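## Task

Place the yellow sponge and the roll of masking tape (which lies beneath the desk) fully inside the tote. When the scene ends, the tote, the utility cart and the coffee table must all be standing upright, and the robot must not have toppled or be left leaning. Anything that stays in place only because the robot is holding or pressing it does not count.

## Robot and tools

ROBOT. A TidyBot++: a wheeled base 0.54 m long, 0.50 m wide and 0.38 m tall on four powered casters, carrying one seven-joint arm with a two-finger gripper. The shoulder sits 0.12 m ahead of the base centre and 0.68 m above the floor. base_camera is fixed to the chassis facing forward; wrist_camera rides on the hand and looks along it. The arm begins folded with the hand pointing down, reaching up to 0.08 m beyond the base front, with the elbow up to 1.15 m high.

FRAMES. Base frame: origin on the floor below the base centre, x forward, y left, z up. hand_pose is reported in it: the point between the finger pads, its z axis running out along the fingers and its y axis along the closing direction. The odometry frame is where the base frame was when the scene began. base_odometry integrates wheel turns, so slip looks like travel and drift of a few cm and degrees builds up; heading grows to the left, range -3.142 to 3.142. base_tilt is in degrees, positive when leaning forward or right, with a fixed bias near 1 degree.

execute_actions. Arguments: actions (a list holding one action, or empty to just read state and images) and cameras (list of "base_camera", "wrist_camera" or "all"; omitted, null or ["all"] gives both, [] gives none). An action may contain base, joints, or both, plus optional speeds; its motions start at once and may finish at different times.
- base: exactly one relative move from where the base last reported itself. translate_m: metres, forward positive, -2 to 2. strafe_m: metres, left positive, -2 to 2. rotate_rad: radians, counter-clockwise seen from above positive, -6.3 to 6.3.
- joints: one object keyed by joint name, every value an absolute target, not an offset. joint_1_rad: any angle, turns the whole arm about vertical, positive is clockwise from above (opposite to rotate_rad). joint_2_rad (shoulder) -2.249 to 2.249. joint_3_rad: any angle, about 3.14 normally. joint_4_rad (elbow) -2.579 to 2.579. joint_5_rad: any angle, about 0 normally. joint_6_rad (wrist) -2.099 to 2.099. joint_7_rad: any angle; with the hand down, positive spins it counter-clockwise from above, and at 1.57 the fingers part toward the robot's left and right. gripper_pos: 0 (open, about 85 mm gap) to 1 (closed); gap is roughly 85 x (1 - gripper_pos) mm. Unlimited joints take the short way round, so rotate in steps below half a turn. Done tolerance is 0.039 rad for joints 1 to 4, 0.056 for 5 to 7, 0.03 for the gripper.
- speeds: lower caps for this action only: translate_m and strafe_m 0.05 to 0.5 m/s, rotate_rad 0.1 to 1.57 rad/s (the top values are the defaults). A base move needing more than 8.667 s at its cap is rejected.
Any unknown key or out-of-range number rejects the whole call and nothing moves. Joints or base left out of an action may still be driving toward an earlier target.

ARM GEOMETRY. With joint_1_rad 0, joint_3_rad 3.14 and joint_5_rad 0 the arm stays in the vertical x-z plane. Tilts from vertical (positive leaning forward): upper arm = j2, forearm = j2 - j4, hand = j2 - j4 - j6. Lengths 0.42, 0.31 and 0.31 m; the hand point lies ahead of the shoulder by the sum of length x sin(tilt) and above it by the sum of length x cos(tilt). A downward hand reaches at most about 0.94 m high, only near the base. Closed fingertips stick about 20 mm beyond the hand point.

wait(seconds 0 to 10): commands nothing, returns state and images. zoom_image(camera, region [x0, y0, x1, y1] in pixels from the top-left, up to 504 x 504) enlarges part of that camera's latest full image. read_manual(section "licences") only gives licence texts. finished_scene(scene) closes the current scene for good after the last command has been held and reports success; the next task appears in its result. Replying with no tool call ends everything.

RESULT LINES. base_status and joint_status: "done"; "off_target" (stopped short, may still push); "contact_stop" or "time_out" (old target dropped, holds position); "not_followed" and "joint command not followed" with a "cause:" line (a self-collision check withheld the arm targets; the gripper still acts, and withheld targets may be retried later); "limit_stop_at_motor_heat". Base "done" only means the wheels turned, even if it was blocked. on_its_own lists motion you did not command. motor_effort gives percent of maximum, peak in brackets, with bias and noise. "ARM HIT" means a hard hit on the base or arm itself. Gripper "off_target" at 1 means something is held; "done" means empty. MOTOR HOT warns from 60 °C; OVER-TEMPERATURE FAULT at 75 °C makes the arm sag. A torque-sensor overload freezes the arm and gripper for 10 s and skips the rest of the call.

CAUTIONS. Friction leaves joints a little off; to correct, send each joint its last command plus (wanted minus read). A carried load makes the arm droop; never command a joint to its read angle while holding something. Nothing stops the arm striking the base. Do not drive while the arm is snagged above about 0.8 m, push or pull sideways on a raised hand, or ram the desk, cart or table: the robot can tip. The tape sits under the desk, so reach low and keep the arm clear of the desk edge. Release objects gently into the tote, avoid drops and slams, and check with the cameras that nothing is knocked over. Loose items may occasionally be nudged by an outside push.

Each tool is called as name(argument=value, ...), one argument or row to a line, values as JSON.

## Session

execute_actions(
  actions=[],
)

Scene clock: 0.00 s.
base_odometry: x=+0.000 y=+0.000 heading=+0.000 (m, m, rad; odometry frame)
base_tilt: forward=+0.0 right=+0.3 (deg)
base_status: not commanded
joint_positions: joint_1_rad=-0.012 joint_2_rad=-0.387 joint_3_rad=+3.094 joint_4_rad=-2.516 joint_5_rad=+0.026 joint_6_rad=-0.896 joint_7_rad=+1.542 gripper_pos=+0.000
joint_status: not commanded
motor_effort: joint_1_rad=+0 joint_2_rad=-2 joint_3_rad=+1 joint_4_rad=+18 joint_5_rad=+0 joint_6_rad=+1 joint_7_rad=+0 (%)
hand_pose: x=+0.2628 y=+0.0017 z=+0.5957 quat_wxyz=(+0.017, +0.998, +0.022, +0.059) (m; base frame)
pictures: base_camera, wrist_camera
Images, in order (width x height): base_camera 644x364, wrist_camera 644x476.

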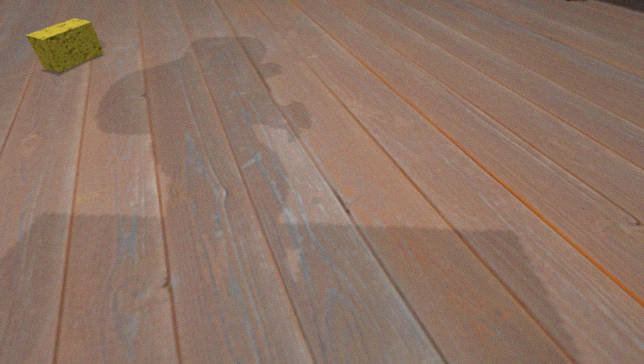

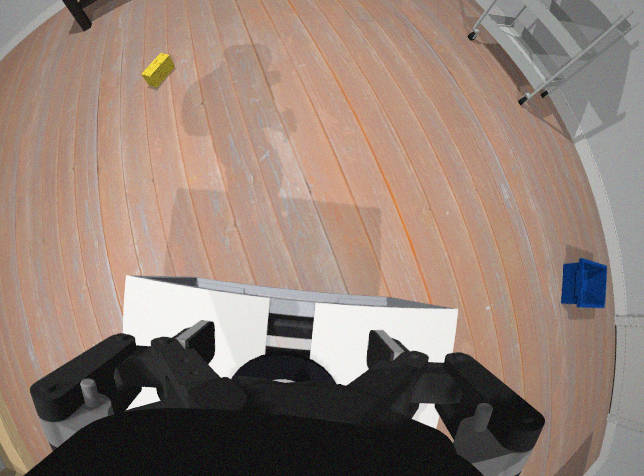

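execute_actions(
  actions=[
    {"joints": {"joint_6_rad": 0.2}},
  ],
)

Scene clock: 3.07 s.
base_odometry: x=+0.000 y=+0.000 heading=+0.000 (m, m, rad; odometry frame)
base_tilt: forward=+0.1 right=+0.3 (deg)
base_status: not commanded
joint_positions: joint_1_rad=-0.012 joint_2_rad=-0.387 joint_3_rad=+3.094 joint_4_rad=-2.516 joint_5_rad=+0.026 joint_6_rad=+0.198 joint_7_rad=+1.542 gripper_pos=+0.000
joint_status: all done
motor_effort: joint_1_rad=+0(0) joint_2_rad=-5(5) joint_3_rad=+2(1) joint_4_rad=+21(22) joint_5_rad=-1(0) joint_6_rad=+8(8) joint_7_rad=+0(0) (%)
hand_pose: x=+0.5168 y=+0.0272 z=+0.7949 quat_wxyz=(-0.012, +0.822, +0.028, +0.569) (m; base frame)
pictures: base_camera, wrist_camera
Images, in order (width x height): base_camera 644x364, wrist_camera 644x476.

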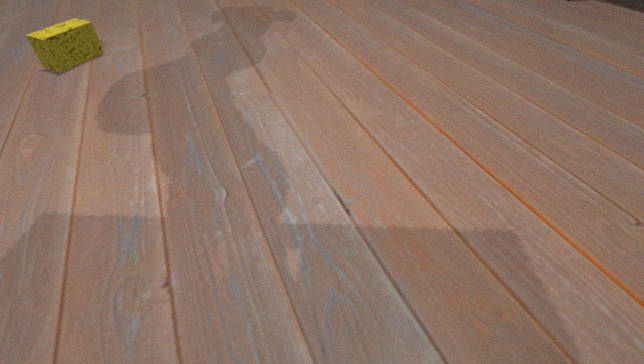

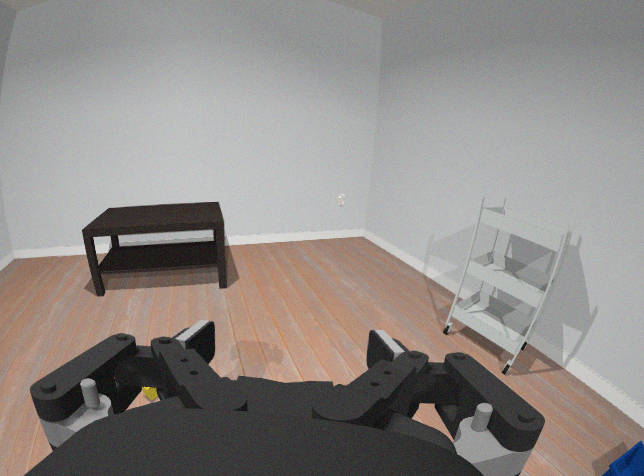

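execute_actions(
  actions=[
    {"base": {"rotate_rad": 0.49}, "joints": {"joint_1_rad": -1.5}},
  ],
)

Scene clock: 10.03 s.
base_odometry: x=+0.000 y=+0.000 heading=+0.490 (m, m, rad; odometry frame)
base_tilt: forward=+0.0 right=+0.3 (deg)
base_status: done
joint_positions: joint_1_rad=-1.484 joint_2_rad=-0.387 joint_3_rad=+3.094 joint_4_rad=-2.516 joint_5_rad=+0.026 joint_6_rad=+0.198 joint_7_rad=+1.542 gripper_pos=+0.000
joint_status: all done
motor_effort: joint_1_rad=+0(1) joint_2_rad=-5(6) joint_3_rad=+1(2) joint_4_rad=+22(23) joint_5_rad=+0(1) joint_6_rad=+7(7) joint_7_rad=+0(0) (%)
hand_pose: x=+0.1312 y=+0.3986 z=+0.7949 quat_wxyz=(-0.390, +0.590, +0.573, +0.414) (m; base frame)
pictures: base_camera, wrist_camera
Images, in order (width x height): base_camera 644x364, wrist_camera 644x476.

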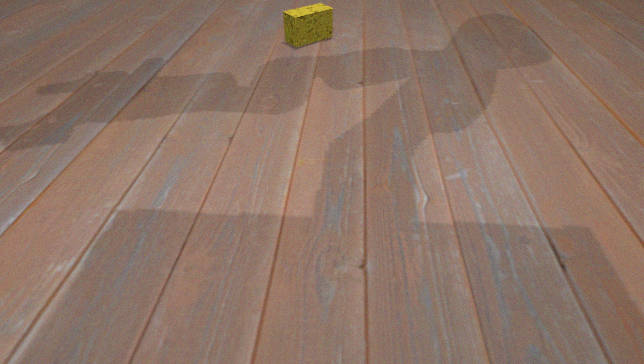

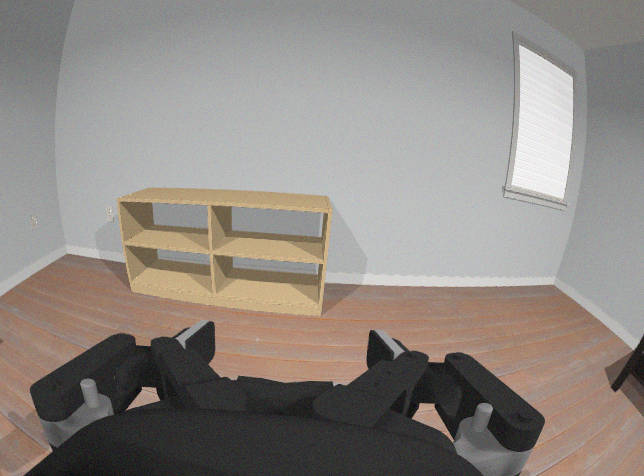

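execute_actions(
  actions=[
    {"base": {"translate_m": 0.43}, "joints": {"joint_1_rad": -2.9}},
  ],
)

Scene clock: 15.07 s.
base_odometry: x=+0.379 y=+0.203 heading=+0.490 (m, m, rad; odometry frame)
base_tilt: forward=+0.1 right=+0.3 (deg)
base_status: done
joint_positions: joint_1_rad=-2.884 joint_2_rad=-0.387 joint_3_rad=+3.094 joint_4_rad=-2.516 joint_5_rad=+0.026 joint_6_rad=+0.198 joint_7_rad=+1.542 gripper_pos=+0.000
joint_status: all done
motor_effort: joint_1_rad=+0(0) joint_2_rad=-5(6) joint_3_rad=+1(3) joint_4_rad=+21(22) joint_5_rad=-1(0) joint_6_rad=+7(7) joint_7_rad=+0(0) (%)
hand_pose: x=-0.2717 y=+0.0797 z=+0.7949 quat_wxyz=(-0.565, +0.083, +0.818, +0.065) (m; base frame)
pictures: base_camera, wrist_camera
Images, in order (width x height): base_camera 644x364, wrist_camera 644x476.

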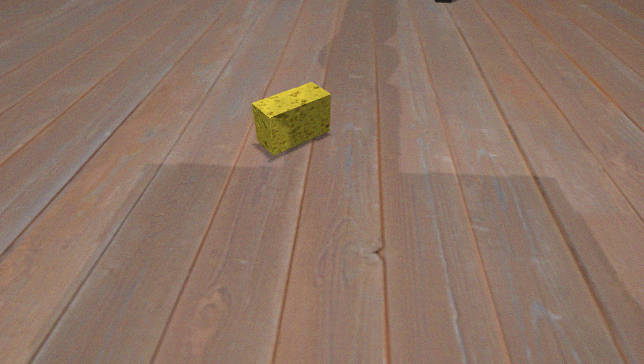

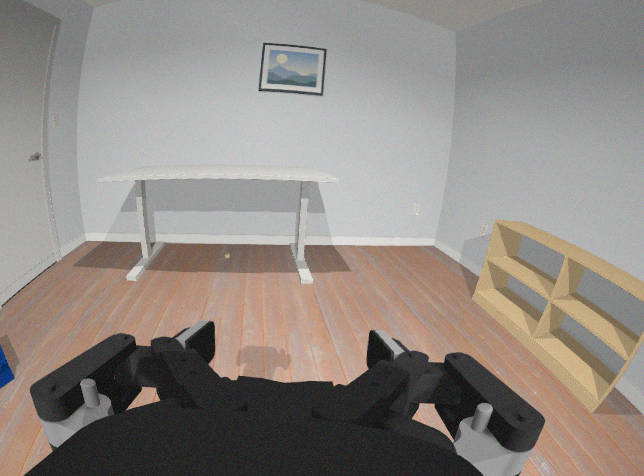

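zoom_image(
  camera="base_camera",
  region=[220, 60, 380, 180],
)

zoom_image(
  camera="wrist_camera",
  region=[90, 150, 350, 300],
)

Region (220, 60, 380, 180) of base_camera's 644x364 image, scaled by 3.150; it fills the top 378 rows of this view, and the rest is white.

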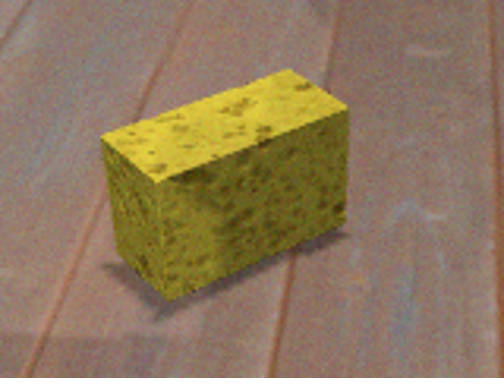

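Region (90, 150, 350, 300) of wrist_camera's 644x476 image, scaled by 1.938; it fills the top 291 rows of this view, and the rest is white.

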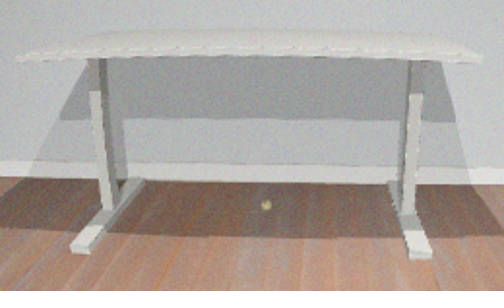

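execute_actions(
  actions=[
    {"joints": {"joint_1_rad": -0.087, "joint_2_rad": 1.328, "joint_3_rad": 3.14, "joint_4_rad": -1.288, "joint_5_rad": 0.0, "joint_6_rad": -0.525, "joint_7_rad": 0.56}},
  ],
)

Scene clock: 39.10 s.
base_odometry: x=+0.379 y=+0.203 heading=+0.490 (m, m, rad; odometry frame)
base_tilt: forward=+0.1 right=+0.3 (deg)
base_status: not commanded
joint_positions: joint_1_rad=-0.093 joint_2_rad=+1.324 joint_3_rad=+3.126 joint_4_rad=-1.315 joint_5_rad=+0.023 joint_6_rad=-0.502 joint_7_rad=+0.581 gripper_pos=+0.000
joint_status: all done
motor_effort: joint_1_rad=+0(3) joint_2_rad=-44(44) joint_3_rad=-1(2) joint_4_rad=+9(23) joint_5_rad=+0(1) joint_6_rad=+0(8) joint_7_rad=+0(0) (%)
hand_pose: x=+0.6759 y=+0.0593 z=+0.1984 quat_wxyz=(-0.002, +0.906, -0.423, +0.000) (m; base frame)
pictures: base_camera, wrist_camera
Images, in order (width x height): base_camera 644x364, wrist_camera 644x476.

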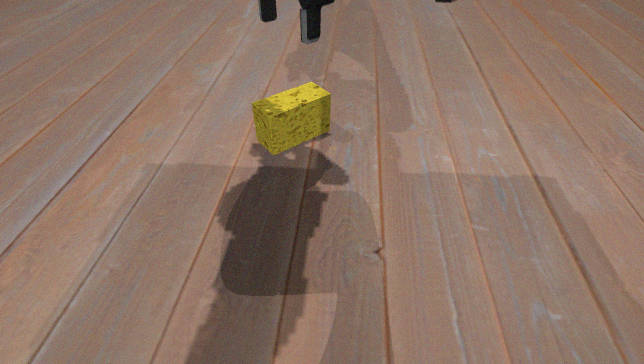

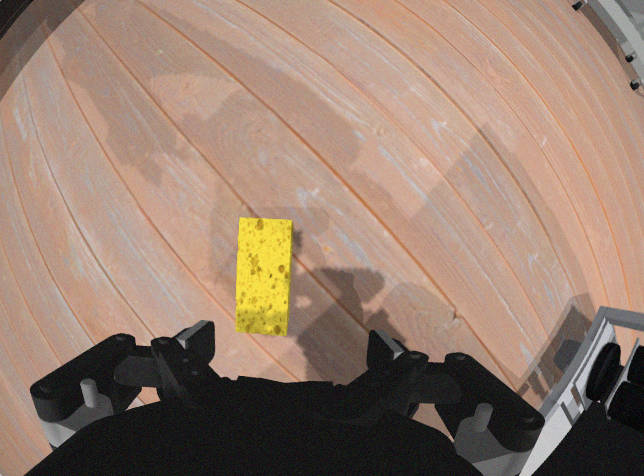

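execute_actions(
  actions=[
    {"joints": {"joint_1_rad": -0.095, "joint_2_rad": 1.712, "joint_3_rad": 3.14, "joint_4_rad": -0.823, "joint_5_rad": 0.0, "joint_6_rad": -0.604, "joint_7_rad": 0.54}},
  ],
)

Scene clock: 49.00 s.
base_odometry: x=+0.379 y=+0.203 heading=+0.490 (m, m, rad; odometry frame)
base_tilt: forward=+0.1 right=+0.3 (deg)
base_status: not commanded
joint_positions: joint_1_rad=-0.093 joint_2_rad=+1.712 joint_3_rad=+3.126 joint_4_rad=-0.848 joint_5_rad=+0.023 joint_6_rad=-0.582 joint_7_rad=+0.562 gripper_pos=+0.000
joint_status: all done
motor_effort: joint_1_rad=+0(0) joint_2_rad=-45(48) joint_3_rad=-1(1) joint_4_rad=+10(11) joint_5_rad=-1(1) joint_6_rad=+0(0) joint_7_rad=+0(0) (%)
hand_pose: x=+0.7048 y=+0.0605 z=+0.0486 quat_wxyz=(-0.001, +0.901, -0.434, -0.001) (m; base frame)
pictures: base_camera, wrist_camera
Images, in order (width x height): base_camera 644x364, wrist_camera 644x476.

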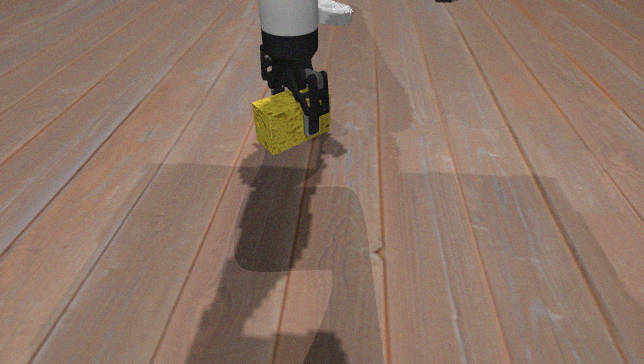

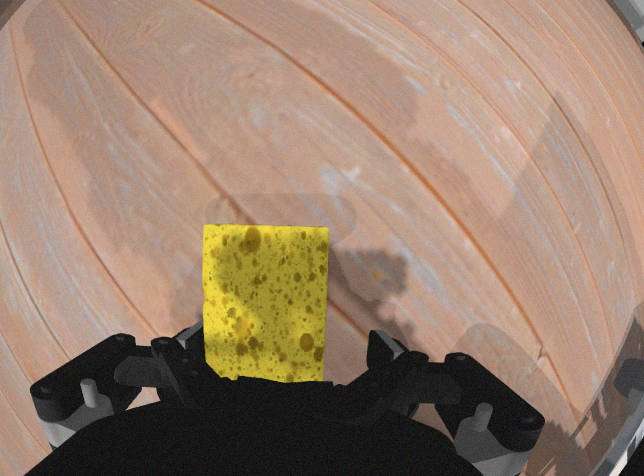

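execute_actions(
  actions=[
    {"joints": {"gripper_pos": 1.0}},
  ],
)

Scene clock: 51.13 s.
base_odometry: x=+0.379 y=+0.203 heading=+0.490 (m, m, rad; odometry frame)
base_tilt: forward=+0.1 right=+0.3 (deg)
base_status: not commanded
joint_positions: joint_1_rad=-0.093 joint_2_rad=+1.710 joint_3_rad=+3.126 joint_4_rad=-0.848 joint_5_rad=+0.023 joint_6_rad=-0.586 joint_7_rad=+0.562 gripper_pos=+0.491
joint_status: gripper_pos off_target (ended at +0.491, target +1.000)
motor_effort: joint_1_rad=+0(0) joint_2_rad=-45(46) joint_3_rad=+0(0) joint_4_rad=+10(11) joint_5_rad=-1(0) joint_6_rad=-1(2) joint_7_rad=+0(0) (%)
hand_pose: x=+0.7054 y=+0.0605 z=+0.0502 quat_wxyz=(-0.001, +0.901, -0.435, -0.002) (m; base frame)
pictures: base_camera, wrist_camera
Images, in order (width x height): base_camera 644x364, wrist_camera 644x476.

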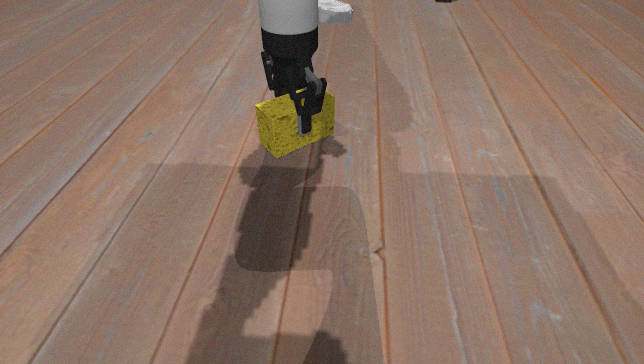

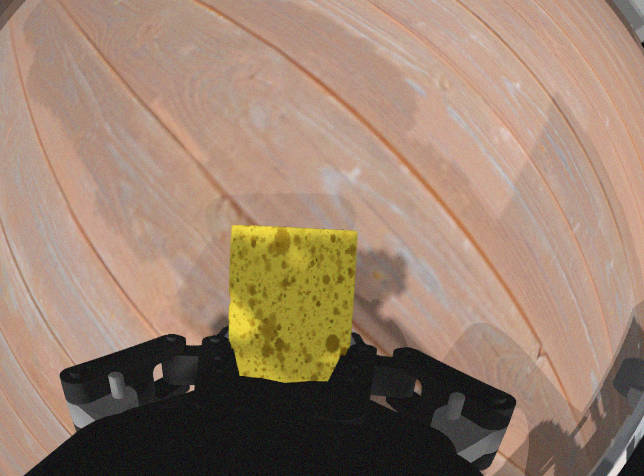

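execute_actions(
  actions=[
    {"base": {"rotate_rad": -2.2}, "joints": {"joint_1_rad": 0.0, "joint_2_rad": 0.713, "joint_3_rad": 3.14, "joint_4_rad": -2.02, "joint_5_rad": 0.0, "joint_6_rad": -0.408, "joint_7_rad": 1.57, "gripper_pos": 1.0}},
  ],
)

Scene clock: 61.20 s.
base_odometry: x=+0.379 y=+0.203 heading=-1.709 (m, m, rad; odometry frame)
base_tilt: forward=+0.0 right=+0.3 (deg)
base_status: done
joint_positions: joint_1_rad=+0.007 joint_2_rad=+0.719 joint_3_rad=+3.145 joint_4_rad=-1.997 joint_5_rad=+0.019 joint_6_rad=-0.432 joint_7_rad=+1.550 gripper_pos=+0.491
joint_status: gripper_pos off_target (ended at +0.491, target +1.000); the others done
motor_effort: joint_1_rad=+0(6) joint_2_rad=-31(47) joint_3_rad=+1(4) joint_4_rad=+8(11) joint_5_rad=+0(1) joint_6_rad=+0(2) joint_7_rad=+0(0) (%)
hand_pose: x=+0.5241 y=-0.0056 z=+0.4009 quat_wxyz=(+0.005, +1.000, -0.006, -0.003) (m; base frame)
pictures: base_camera, wrist_camera
Images, in order (width x height): base_camera 644x364, wrist_camera 644x476.

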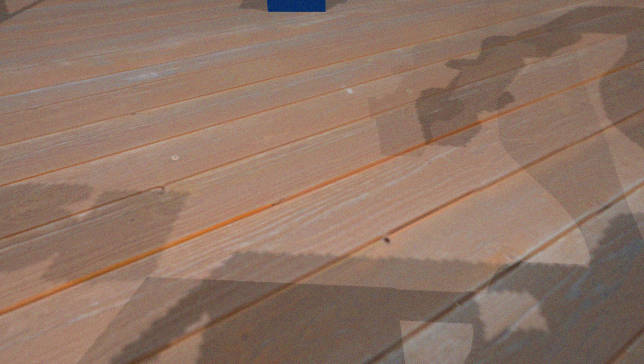

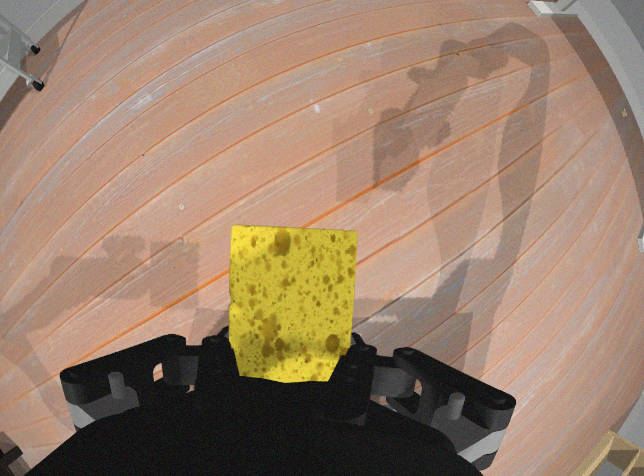

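execute_actions(
  actions=[
    {"base": {"translate_m": 0.85}, "joints": {"gripper_pos": 1.0}},
  ],
)

Scene clock: 66.43 s.
base_odometry: x=+0.261 y=-0.639 heading=-1.710 (m, m, rad; odometry frame)
base_tilt: forward=+0.1 right=+0.3 (deg)
base_status: done
joint_positions: joint_1_rad=+0.007 joint_2_rad=+0.718 joint_3_rad=+3.145 joint_4_rad=-2.003 joint_5_rad=+0.019 joint_6_rad=-0.427 joint_7_rad=+1.550 gripper_pos=+0.491
joint_status: gripper_pos off_target (ended at +0.491, target +1.000)
motor_effort: joint_1_rad=+0(1) joint_2_rad=-31(33) joint_3_rad=+0(0) joint_4_rad=+8(9) joint_5_rad=-1(0) joint_6_rad=+0(1) joint_7_rad=+0(0) (%)
hand_pose: x=+0.5225 y=-0.0055 z=+0.4004 quat_wxyz=(+0.005, +1.000, -0.006, -0.003) (m; base frame)
pictures: base_camera, wrist_camera
Images, in order (width x height): base_camera 644x364, wrist_camera 644x476.

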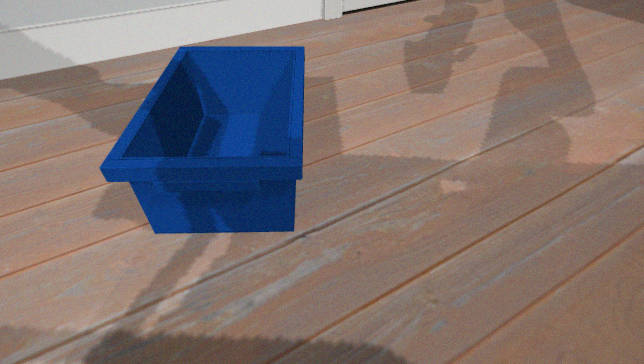

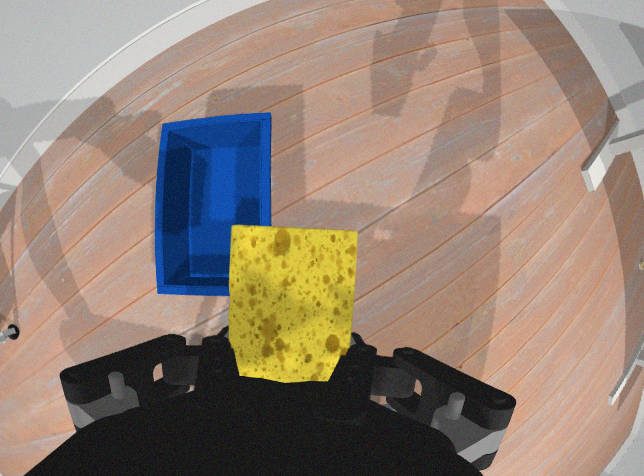

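execute_actions(
  actions=[
    {"joints": {"joint_1_rad": -0.26, "joint_2_rad": 1.206, "joint_3_rad": 3.14, "joint_4_rad": -1.377, "joint_5_rad": 0.0, "joint_6_rad": -0.555, "joint_7_rad": 2.915, "gripper_pos": 1.0}},
  ],
)

Scene clock: 83.50 s.
base_odometry: x=+0.261 y=-0.639 heading=-1.710 (m, m, rad; odometry frame)
base_tilt: forward=+0.1 right=+0.3 (deg)
base_status: not commanded
joint_positions: joint_1_rad=-0.247 joint_2_rad=+1.204 joint_3_rad=+3.145 joint_4_rad=-1.403 joint_5_rad=+0.019 joint_6_rad=-0.531 joint_7_rad=+2.899 gripper_pos=+0.491
joint_status: gripper_pos off_target (ended at +0.491, target +1.000); the others done
motor_effort: joint_1_rad=+1(1) joint_2_rad=-43(44) joint_3_rad=+0(0) joint_4_rad=+9(9) joint_5_rad=-1(1) joint_6_rad=-1(0) joint_7_rad=+0(0) (%)
hand_pose: x=+0.6570 y=+0.1321 z=+0.2508 quat_wxyz=(+0.006, +0.700, +0.714, -0.002) (m; base frame)
pictures: base_camera, wrist_camera
Images, in order (width x height): base_camera 644x364, wrist_camera 644x476.

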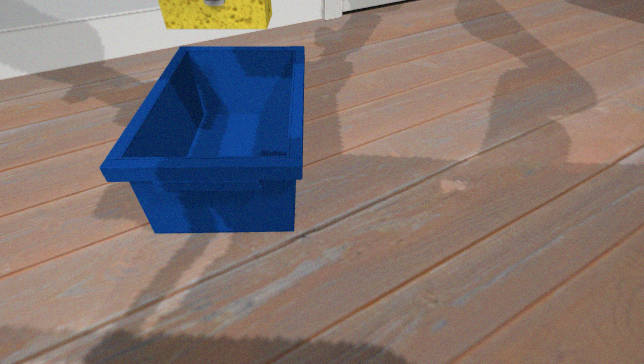

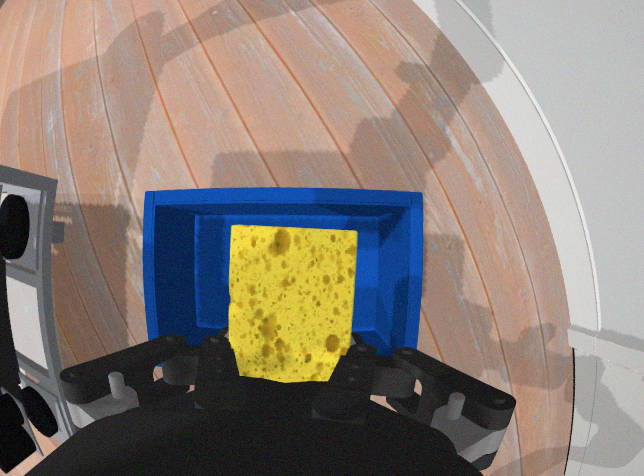

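execute_actions(
  actions=[
    {"joints": {"joint_1_rad": -0.26, "joint_2_rad": 1.643, "joint_3_rad": 3.14, "joint_4_rad": -0.967, "joint_5_rad": 0.0, "joint_6_rad": -0.485, "joint_7_rad": 2.915, "gripper_pos": 1.0}},
  ],
)

Scene clock: 91.40 s.
base_odometry: x=+0.261 y=-0.639 heading=-1.710 (m, m, rad; odometry frame)
base_tilt: forward=+0.1 right=+0.3 (deg)
base_status: not commanded
joint_positions: joint_1_rad=-0.247 joint_2_rad=+1.645 joint_3_rad=+3.145 joint_4_rad=-0.991 joint_5_rad=+0.019 joint_6_rad=-0.508 joint_7_rad=+2.899 gripper_pos=+0.491
joint_status: gripper_pos off_target (ended at +0.491, target +1.000); the others done
motor_effort: joint_1_rad=+0(0) joint_2_rad=-45(47) joint_3_rad=+0(1) joint_4_rad=+10(10) joint_5_rad=+0(1) joint_6_rad=-1(1) joint_7_rad=+0(0) (%)
hand_pose: x=+0.6739 y=+0.1365 z=+0.0644 quat_wxyz=(+0.005, +0.699, +0.715, -0.004) (m; base frame)
pictures: base_camera, wrist_camera
Images, in order (width x height): base_camera 644x364, wrist_camera 644x476.

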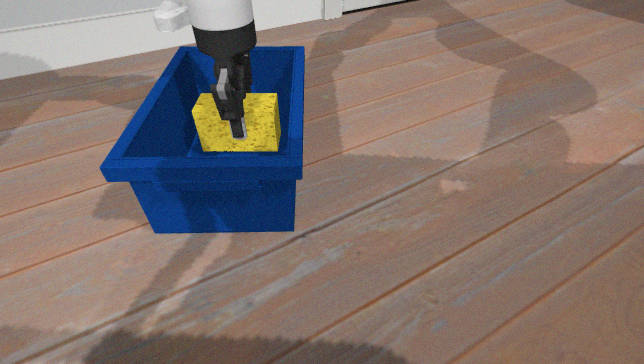

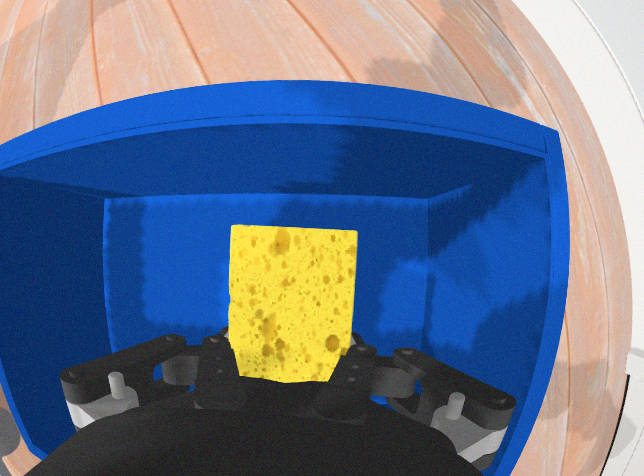

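execute_actions(
  actions=[
    {"joints": {"gripper_pos": 0.2}},
  ],
)

execute_actions(
  actions=[
    {"joints": {"joint_1_rad": -0.26, "joint_2_rad": 1.2, "joint_3_rad": 3.14, "joint_4_rad": -1.42, "joint_5_rad": 0.0, "joint_6_rad": -0.5, "joint_7_rad": 2.915}},
  ],
)

Scene clock: 94.77 s.
base_odometry: x=+0.261 y=-0.639 heading=-1.710 (m, m, rad; odometry frame)
base_tilt: forward=+0.1 right=+0.3 (deg)
base_status: not commanded
joint_positions: joint_1_rad=-0.247 joint_2_rad=+1.645 joint_3_rad=+3.145 joint_4_rad=-0.991 joint_5_rad=+0.019 joint_6_rad=-0.508 joint_7_rad=+2.899 gripper_pos=+0.200
joint_status: all done
motor_effort: joint_1_rad=+0(0) joint_2_rad=-44(45) joint_3_rad=-1(1) joint_4_rad=+9(8) joint_5_rad=-1(0) joint_6_rad=+0(0) joint_7_rad=+0(0) (%)
hand_pose: x=+0.6739 y=+0.1365 z=+0.0644 quat_wxyz=(+0.005, +0.699, +0.715, -0.004) (m; base frame)
pictures: base_camera, wrist_camera
Images, in order (width x height): base_camera 644x364, wrist_camera 644x476.

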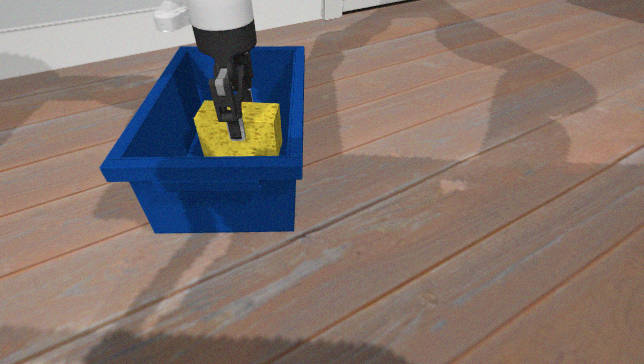

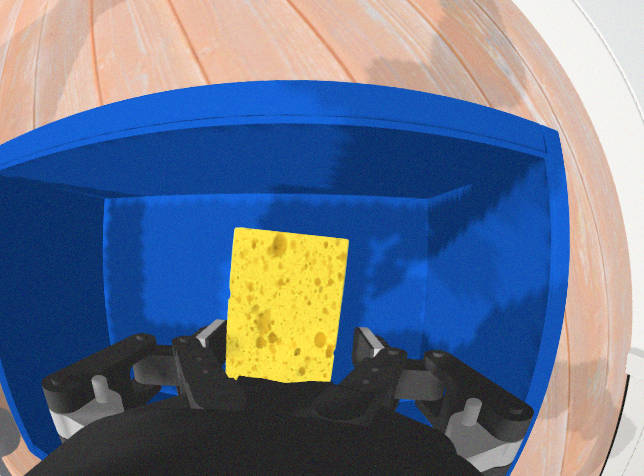

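Scene clock: 96.53 s.
base_odometry: x=+0.261 y=-0.639 heading=-1.710 (m, m, rad; odometry frame)
base_tilt: forward=+0.1 right=+0.3 (deg)
base_status: not commanded
joint_positions: joint_1_rad=-0.247 joint_2_rad=+1.201 joint_3_rad=+3.145 joint_4_rad=-1.395 joint_5_rad=+0.019 joint_6_rad=-0.508 joint_7_rad=+2.899 gripper_pos=+0.200
joint_status: all done
motor_effort: joint_1_rad=+0(0) joint_2_rad=-42(47) joint_3_rad=+1(0) joint_4_rad=+10(10) joint_5_rad=-1(1) joint_6_rad=+0(1) joint_7_rad=-1(1) (%)
hand_pose: x=+0.6696 y=+0.1354 z=+0.2538 quat_wxyz=(+0.015, +0.700, +0.714, +0.013) (m; base frame)
pictures: base_camera, wrist_camera
Images, in order (width x height): base_camera 644x364, wrist_camera 644x476.

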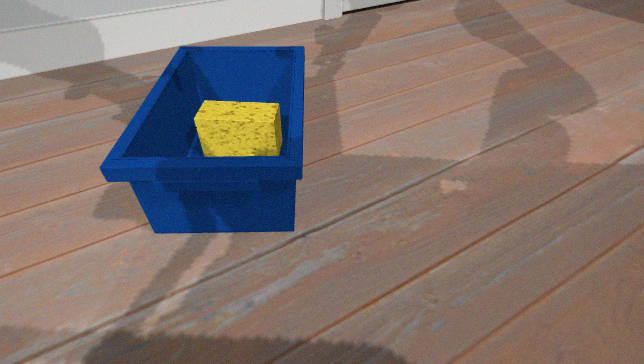

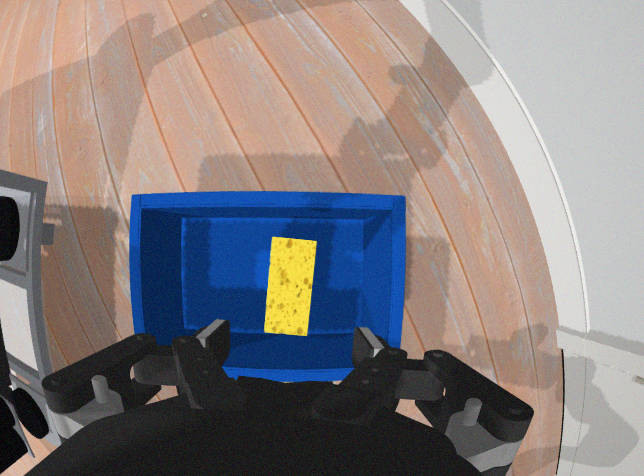

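execute_actions(
  actions=[
    {"base": {"rotate_rad": -1.15}, "joints": {"joint_1_rad": 0.0, "joint_2_rad": 1.2, "joint_3_rad": 3.14, "joint_4_rad": -1.42, "joint_5_rad": 0.0, "joint_6_rad": 0.55, "joint_7_rad": 1.57, "gripper_pos": 0.0}},
  ],
)

Scene clock: 102.20 s.
base_odometry: x=+0.261 y=-0.639 heading=-2.860 (m, m, rad; odometry frame)
base_tilt: forward=+0.1 right=+0.3 (deg)
base_status: done
joint_positions: joint_1_rad=+0.008 joint_2_rad=+1.200 joint_3_rad=+3.153 joint_4_rad=-1.402 joint_5_rad=+0.015 joint_6_rad=+0.541 joint_7_rad=+1.571 gripper_pos=+0.000
joint_status: all done
motor_effort: joint_1_rad=+1(13) joint_2_rad=-47(47) joint_3_rad=+0(6) joint_4_rad=+14(16) joint_5_rad=-1(1) joint_6_rad=+7(8) joint_7_rad=+0(0) (%)
hand_pose: x=+0.9474 y=-0.0088 z=+0.4181 quat_wxyz=(+0.008, +0.857, +0.005, +0.514) (m; base frame)
pictures: base_camera, wrist_camera
Images, in order (width x height): base_camera 644x364, wrist_camera 644x476.

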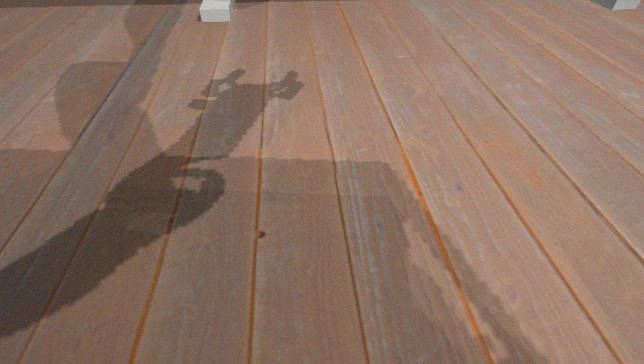

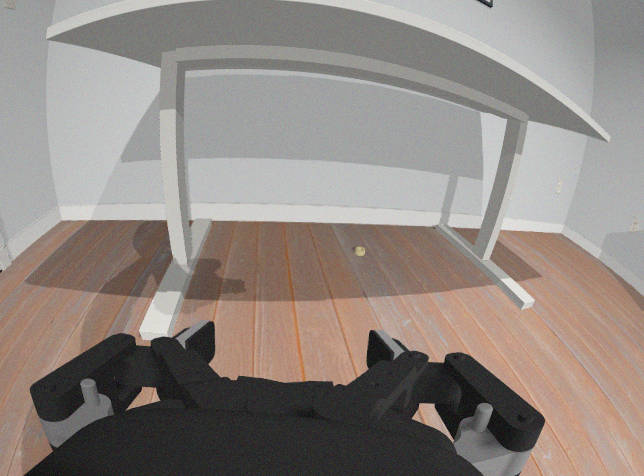

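zoom_image(
  camera="wrist_camera",
  region=[320, 220, 400, 280],
)

Region (320, 220, 400, 280) of wrist_camera's 644x476 image, scaled by 6.300; it fills the top 378 rows of this view, and the rest is white.

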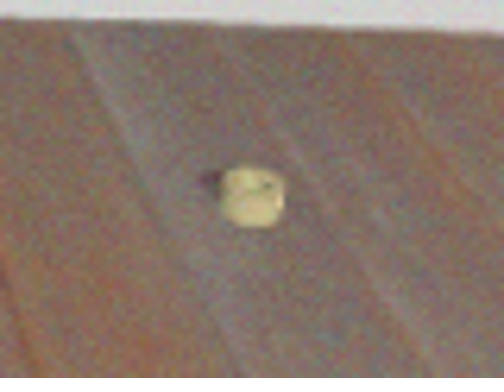

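execute_actions(
  actions=[
    {"base": {"rotate_rad": -0.11}, "joints": {"joint_1_rad": 0.0, "joint_2_rad": 1.5, "joint_3_rad": 3.14, "joint_4_rad": -0.2, "joint_5_rad": 0.0, "joint_6_rad": -1.4, "joint_7_rad": 1.57, "gripper_pos": 0.0}},
  ],
  cameras=[],
)

execute_actions(
  actions=[
    {"base": {"translate_m": 0.7}, "joints": {"joint_1_rad": 0.0, "joint_2_rad": 2.15, "joint_3_rad": 3.14, "joint_4_rad": 0.6, "joint_5_rad": 0.0, "joint_6_rad": -1.56, "joint_7_rad": 1.57, "gripper_pos": 0.0}},
  ],
)

Scene clock: 132.50 s.
base_odometry: x=+0.261 y=-0.639 heading=-2.969 (m, m, rad; odometry frame)
base_tilt: forward=+0.1 right=+0.3 (deg)
base_status: done
joint_positions: joint_1_rad=+0.007 joint_2_rad=+1.487 joint_3_rad=+3.147 joint_4_rad=-0.224 joint_5_rad=+0.015 joint_6_rad=-1.380 joint_7_rad=+1.571 gripper_pos=+0.000
joint_status: all done
motor_effort: joint_1_rad=+0(7) joint_2_rad=-53(53) joint_3_rad=+0(3) joint_4_rad=+19(20) joint_5_rad=+0(1) joint_6_rad=+0(7) joint_7_rad=+0(1) (%)
hand_pose: x=+0.8649 y=-0.0102 z=+0.3617 quat_wxyz=(+0.010, +1.000, -0.002, +0.025) (m; base frame)
pictures: none
No camera images: the call's "cameras" was empty. Leave "cameras" out to get every camera's image.

Scene clock: 135.27 s.
base_odometry: x=-0.429 y=-0.758 heading=-2.970 (m, m, rad; odometry frame)
base_tilt: forward=+0.1 right=+0.3 (deg)
base_status: done
joint_positions: joint_1_rad=+0.007 joint_2_rad=+2.141 joint_3_rad=+3.147 joint_4_rad=+0.577 joint_5_rad=+0.015 joint_6_rad=-1.537 joint_7_rad=+1.571 gripper_pos=+0.000
joint_status: all done
motor_effort: joint_1_rad=+0(1) joint_2_rad=-48(54) joint_3_rad=+0(0) joint_4_rad=+19(19) joint_5_rad=+0(0) joint_6_rad=+0(1) joint_7_rad=+0(0) (%)
hand_pose: x=+0.8002 y=-0.0083 z=+0.1457 quat_wxyz=(+0.010, +1.000, -0.002, +0.020) (m; base frame)
pictures: base_camera, wrist_camera
Images, in order (width x height): base_camera 644x364, wrist_camera 644x476.

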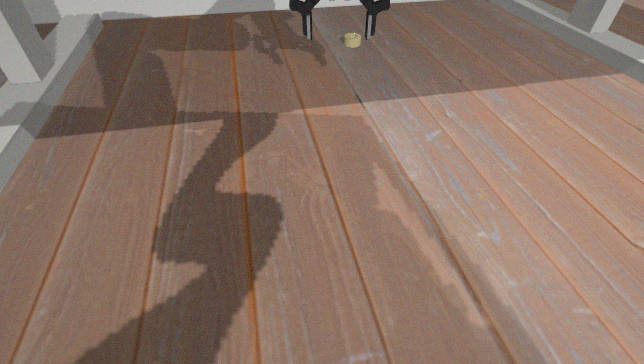

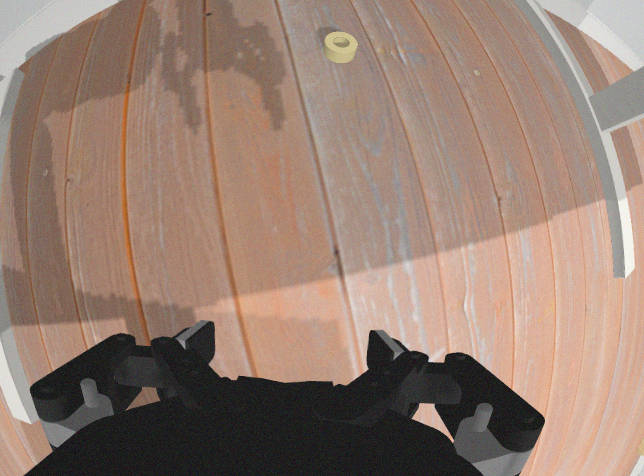

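execute_actions(
  actions=[
    {"base": {"translate_m": 0.22}, "joints": {"joint_1_rad": 0.068, "joint_2_rad": 2.15, "joint_3_rad": 3.14, "joint_4_rad": 0.32, "joint_5_rad": 0.0, "joint_6_rad": -0.98, "joint_7_rad": 1.57, "gripper_pos": 0.0}},
  ],
)

Scene clock: 146.13 s.
base_odometry: x=-0.646 y=-0.795 heading=-2.970 (m, m, rad; odometry frame)
base_tilt: forward=+0.1 right=+0.3 (deg)
base_status: done
joint_positions: joint_1_rad=+0.056 joint_2_rad=+2.146 joint_3_rad=+3.147 joint_4_rad=+0.345 joint_5_rad=+0.015 joint_6_rad=-0.996 joint_7_rad=+1.571 gripper_pos=+0.000
joint_status: all done
motor_effort: joint_1_rad=+0(2) joint_2_rad=-48(50) joint_3_rad=-1(1) joint_4_rad=+21(20) joint_5_rad=+0(1) joint_6_rad=+2(3) joint_7_rad=+0(0) (%)
hand_pose: x=+0.8816 y=-0.0453 z=+0.0879 quat_wxyz=(+0.013, +0.985, -0.023, +0.171) (m; base frame)
pictures: base_camera, wrist_camera
Images, in order (width x height): base_camera 644x364, wrist_camera 644x476.

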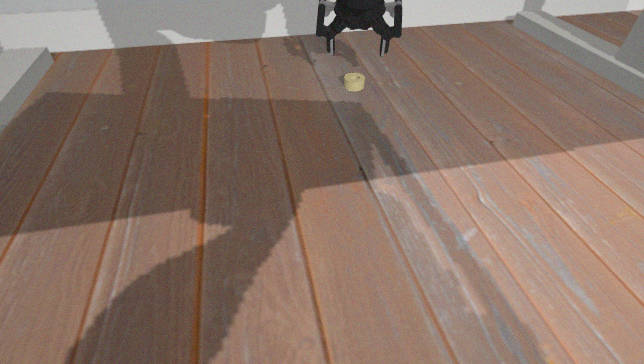

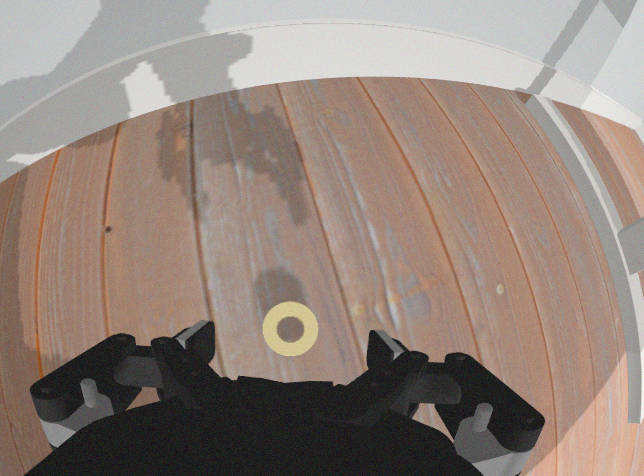

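execute_actions(
  actions=[
    {"joints": {"joint_1_rad": 0.068, "joint_2_rad": 2.15, "joint_3_rad": 3.14, "joint_4_rad": 0.085, "joint_5_rad": 0.0, "joint_6_rad": -0.643, "joint_7_rad": 1.57, "gripper_pos": 0.0}},
  ],
)

Scene clock: 162.87 s.
base_odometry: x=-0.646 y=-0.795 heading=-2.970 (m, m, rad; odometry frame)
base_tilt: forward=+0.1 right=+0.3 (deg)
base_status: not commanded
joint_positions: joint_1_rad=+0.056 joint_2_rad=+2.152 joint_3_rad=+3.147 joint_4_rad=+0.105 joint_5_rad=+0.015 joint_6_rad=-0.665 joint_7_rad=+1.571 gripper_pos=+0.000
joint_status: all done
motor_effort: joint_1_rad=+0(0) joint_2_rad=-47(50) joint_3_rad=+0(1) joint_4_rad=+19(21) joint_5_rad=+0(1) joint_6_rad=+3(3) joint_7_rad=+0(1) (%)
hand_pose: x=+0.8784 y=-0.0444 z=+0.0238 quat_wxyz=(+0.013, +0.977, -0.021, +0.213) (m; base frame)
pictures: base_camera, wrist_camera
Images, in order (width x height): base_camera 644x364, wrist_camera 644x476.

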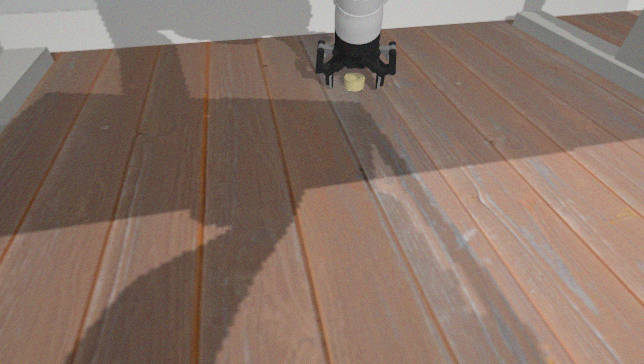

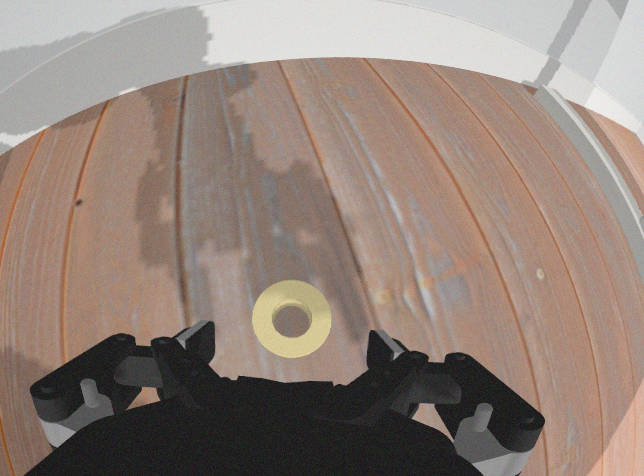

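zoom_image(
  camera="base_camera",
  region=[300, 30, 410, 110],
)

Region (300, 30, 410, 110) of base_camera's 644x364 image, scaled by 4.582; it fills the top 367 rows of this view, and the rest is white.

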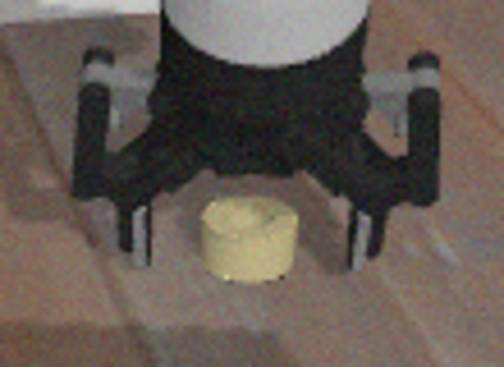

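execute_actions(
  actions=[
    {"base": {"translate_m": 0.013}},
  ],
)

Scene clock: 168.37 s.
base_odometry: x=-0.659 y=-0.798 heading=-2.971 (m, m, rad; odometry frame)
base_tilt: forward=+0.1 right=+0.3 (deg)
base_status: done
joint_positions: joint_1_rad=+0.056 joint_2_rad=+2.148 joint_3_rad=+3.147 joint_4_rad=+0.105 joint_5_rad=+0.015 joint_6_rad=-0.665 joint_7_rad=+1.571 gripper_pos=+0.000
joint_status: not commanded
motor_effort: joint_1_rad=+0(1) joint_2_rad=-48(49) joint_3_rad=+0(2) joint_4_rad=+20(21) joint_5_rad=-1(0) joint_6_rad=+3(4) joint_7_rad=+0(1) (%)
hand_pose: x=+0.8811 y=-0.0447 z=+0.0267 quat_wxyz=(+0.013, +0.976, -0.021, +0.215) (m; base frame)
pictures: base_camera, wrist_camera
Images, in order (width x height): base_camera 644x364, wrist_camera 644x476.

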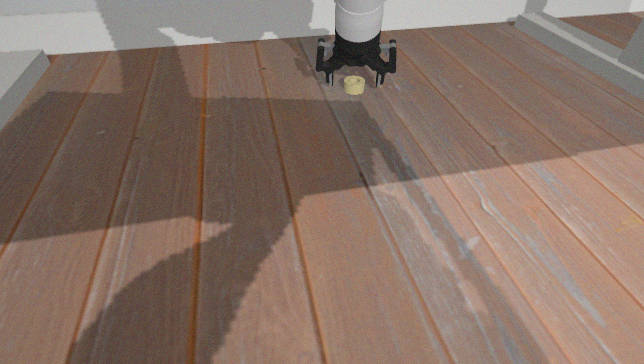

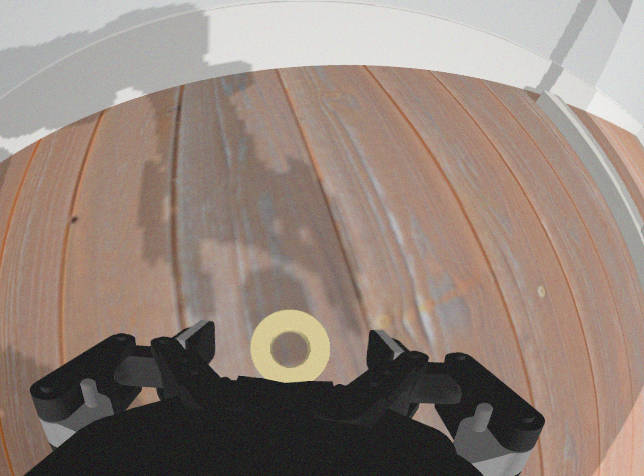

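execute_actions(
  actions=[
    {"joints": {"gripper_pos": 1.0}},
  ],
)

Scene clock: 171.77 s.
base_odometry: x=-0.659 y=-0.798 heading=-2.971 (m, m, rad; odometry frame)
base_tilt: forward=+0.1 right=+0.3 (deg)
base_status: not commanded
joint_positions: joint_1_rad=+0.056 joint_2_rad=+2.146 joint_3_rad=+3.147 joint_4_rad=+0.105 joint_5_rad=+0.015 joint_6_rad=-0.663 joint_7_rad=+1.571 gripper_pos=+0.593
joint_status: gripper_pos off_target (ended at +0.593, target +1.000)
motor_effort: joint_1_rad=+0(4) joint_2_rad=-46(48) joint_3_rad=+0(0) joint_4_rad=+18(19) joint_5_rad=-1(1) joint_6_rad=+3(3) joint_7_rad=+0(0) (%)
hand_pose: x=+0.8826 y=-0.0448 z=+0.0283 quat_wxyz=(+0.013, +0.976, -0.021, +0.216) (m; base frame)
pictures: base_camera, wrist_camera
Images, in order (width x height): base_camera 644x364, wrist_camera 644x476.

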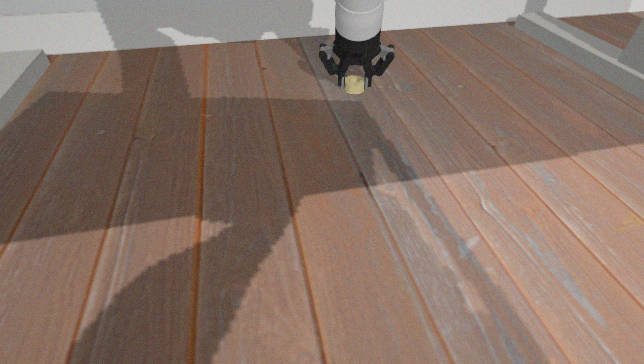

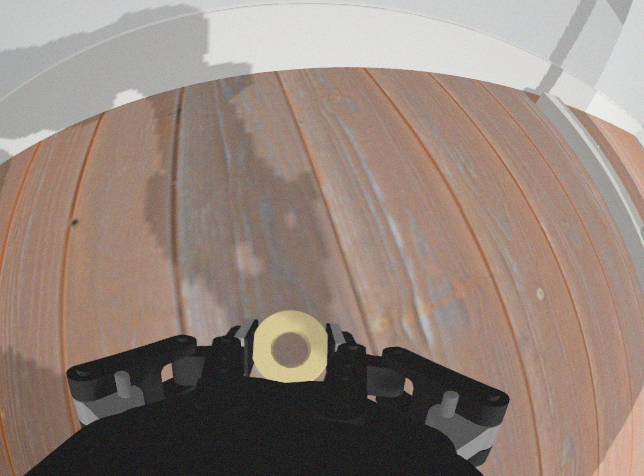

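execute_actions(
  actions=[
    {"base": {"translate_m": -0.385}, "joints": {"joint_1_rad": 0.0, "joint_2_rad": 2.15, "joint_3_rad": 3.14, "joint_4_rad": 0.83, "joint_5_rad": 0.0, "joint_6_rad": -1.5, "joint_7_rad": 1.57, "gripper_pos": 1.0}},
  ],
)

Scene clock: 204.07 s.
base_odometry: x=-0.280 y=-0.732 heading=-2.971 (m, m, rad; odometry frame)
base_tilt: forward=+0.1 right=+0.3 (deg)
base_status: done
joint_positions: joint_1_rad=+0.018 joint_2_rad=+2.148 joint_3_rad=+3.147 joint_4_rad=+0.805 joint_5_rad=+0.015 joint_6_rad=-1.482 joint_7_rad=+1.571 gripper_pos=+0.593
joint_status: gripper_pos off_target (ended at +0.593, target +1.000); the others done
motor_effort: joint_1_rad=+0(2) joint_2_rad=-48(51) joint_3_rad=+0(0) joint_4_rad=+20(22) joint_5_rad=-1(1) joint_6_rad=+2(3) joint_7_rad=+0(0) (%)
hand_pose: x=+0.8747 y=-0.0166 z=+0.2277 quat_wxyz=(+0.011, +0.987, -0.008, +0.158) (m; base frame)
pictures: base_camera, wrist_camera
Images, in order (width x height): base_camera 644x364, wrist_camera 644x476.

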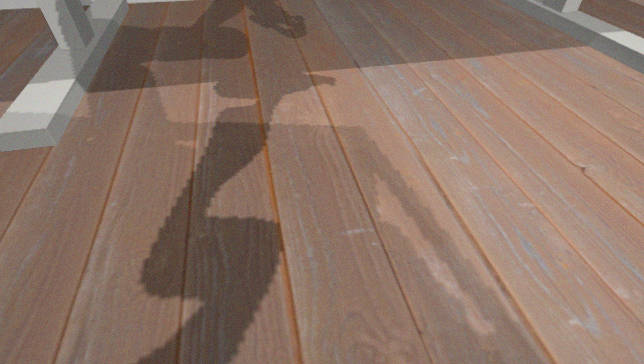

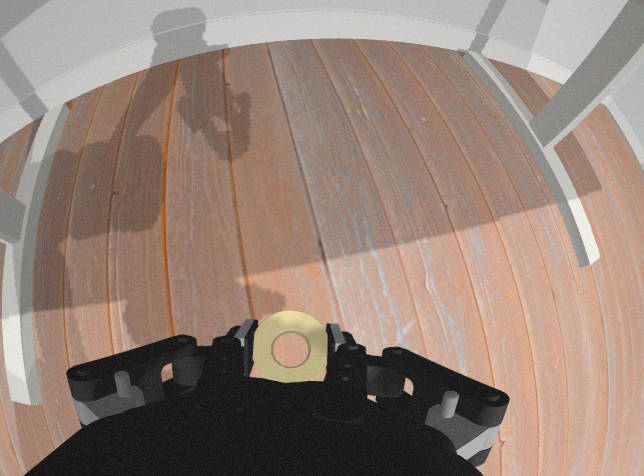

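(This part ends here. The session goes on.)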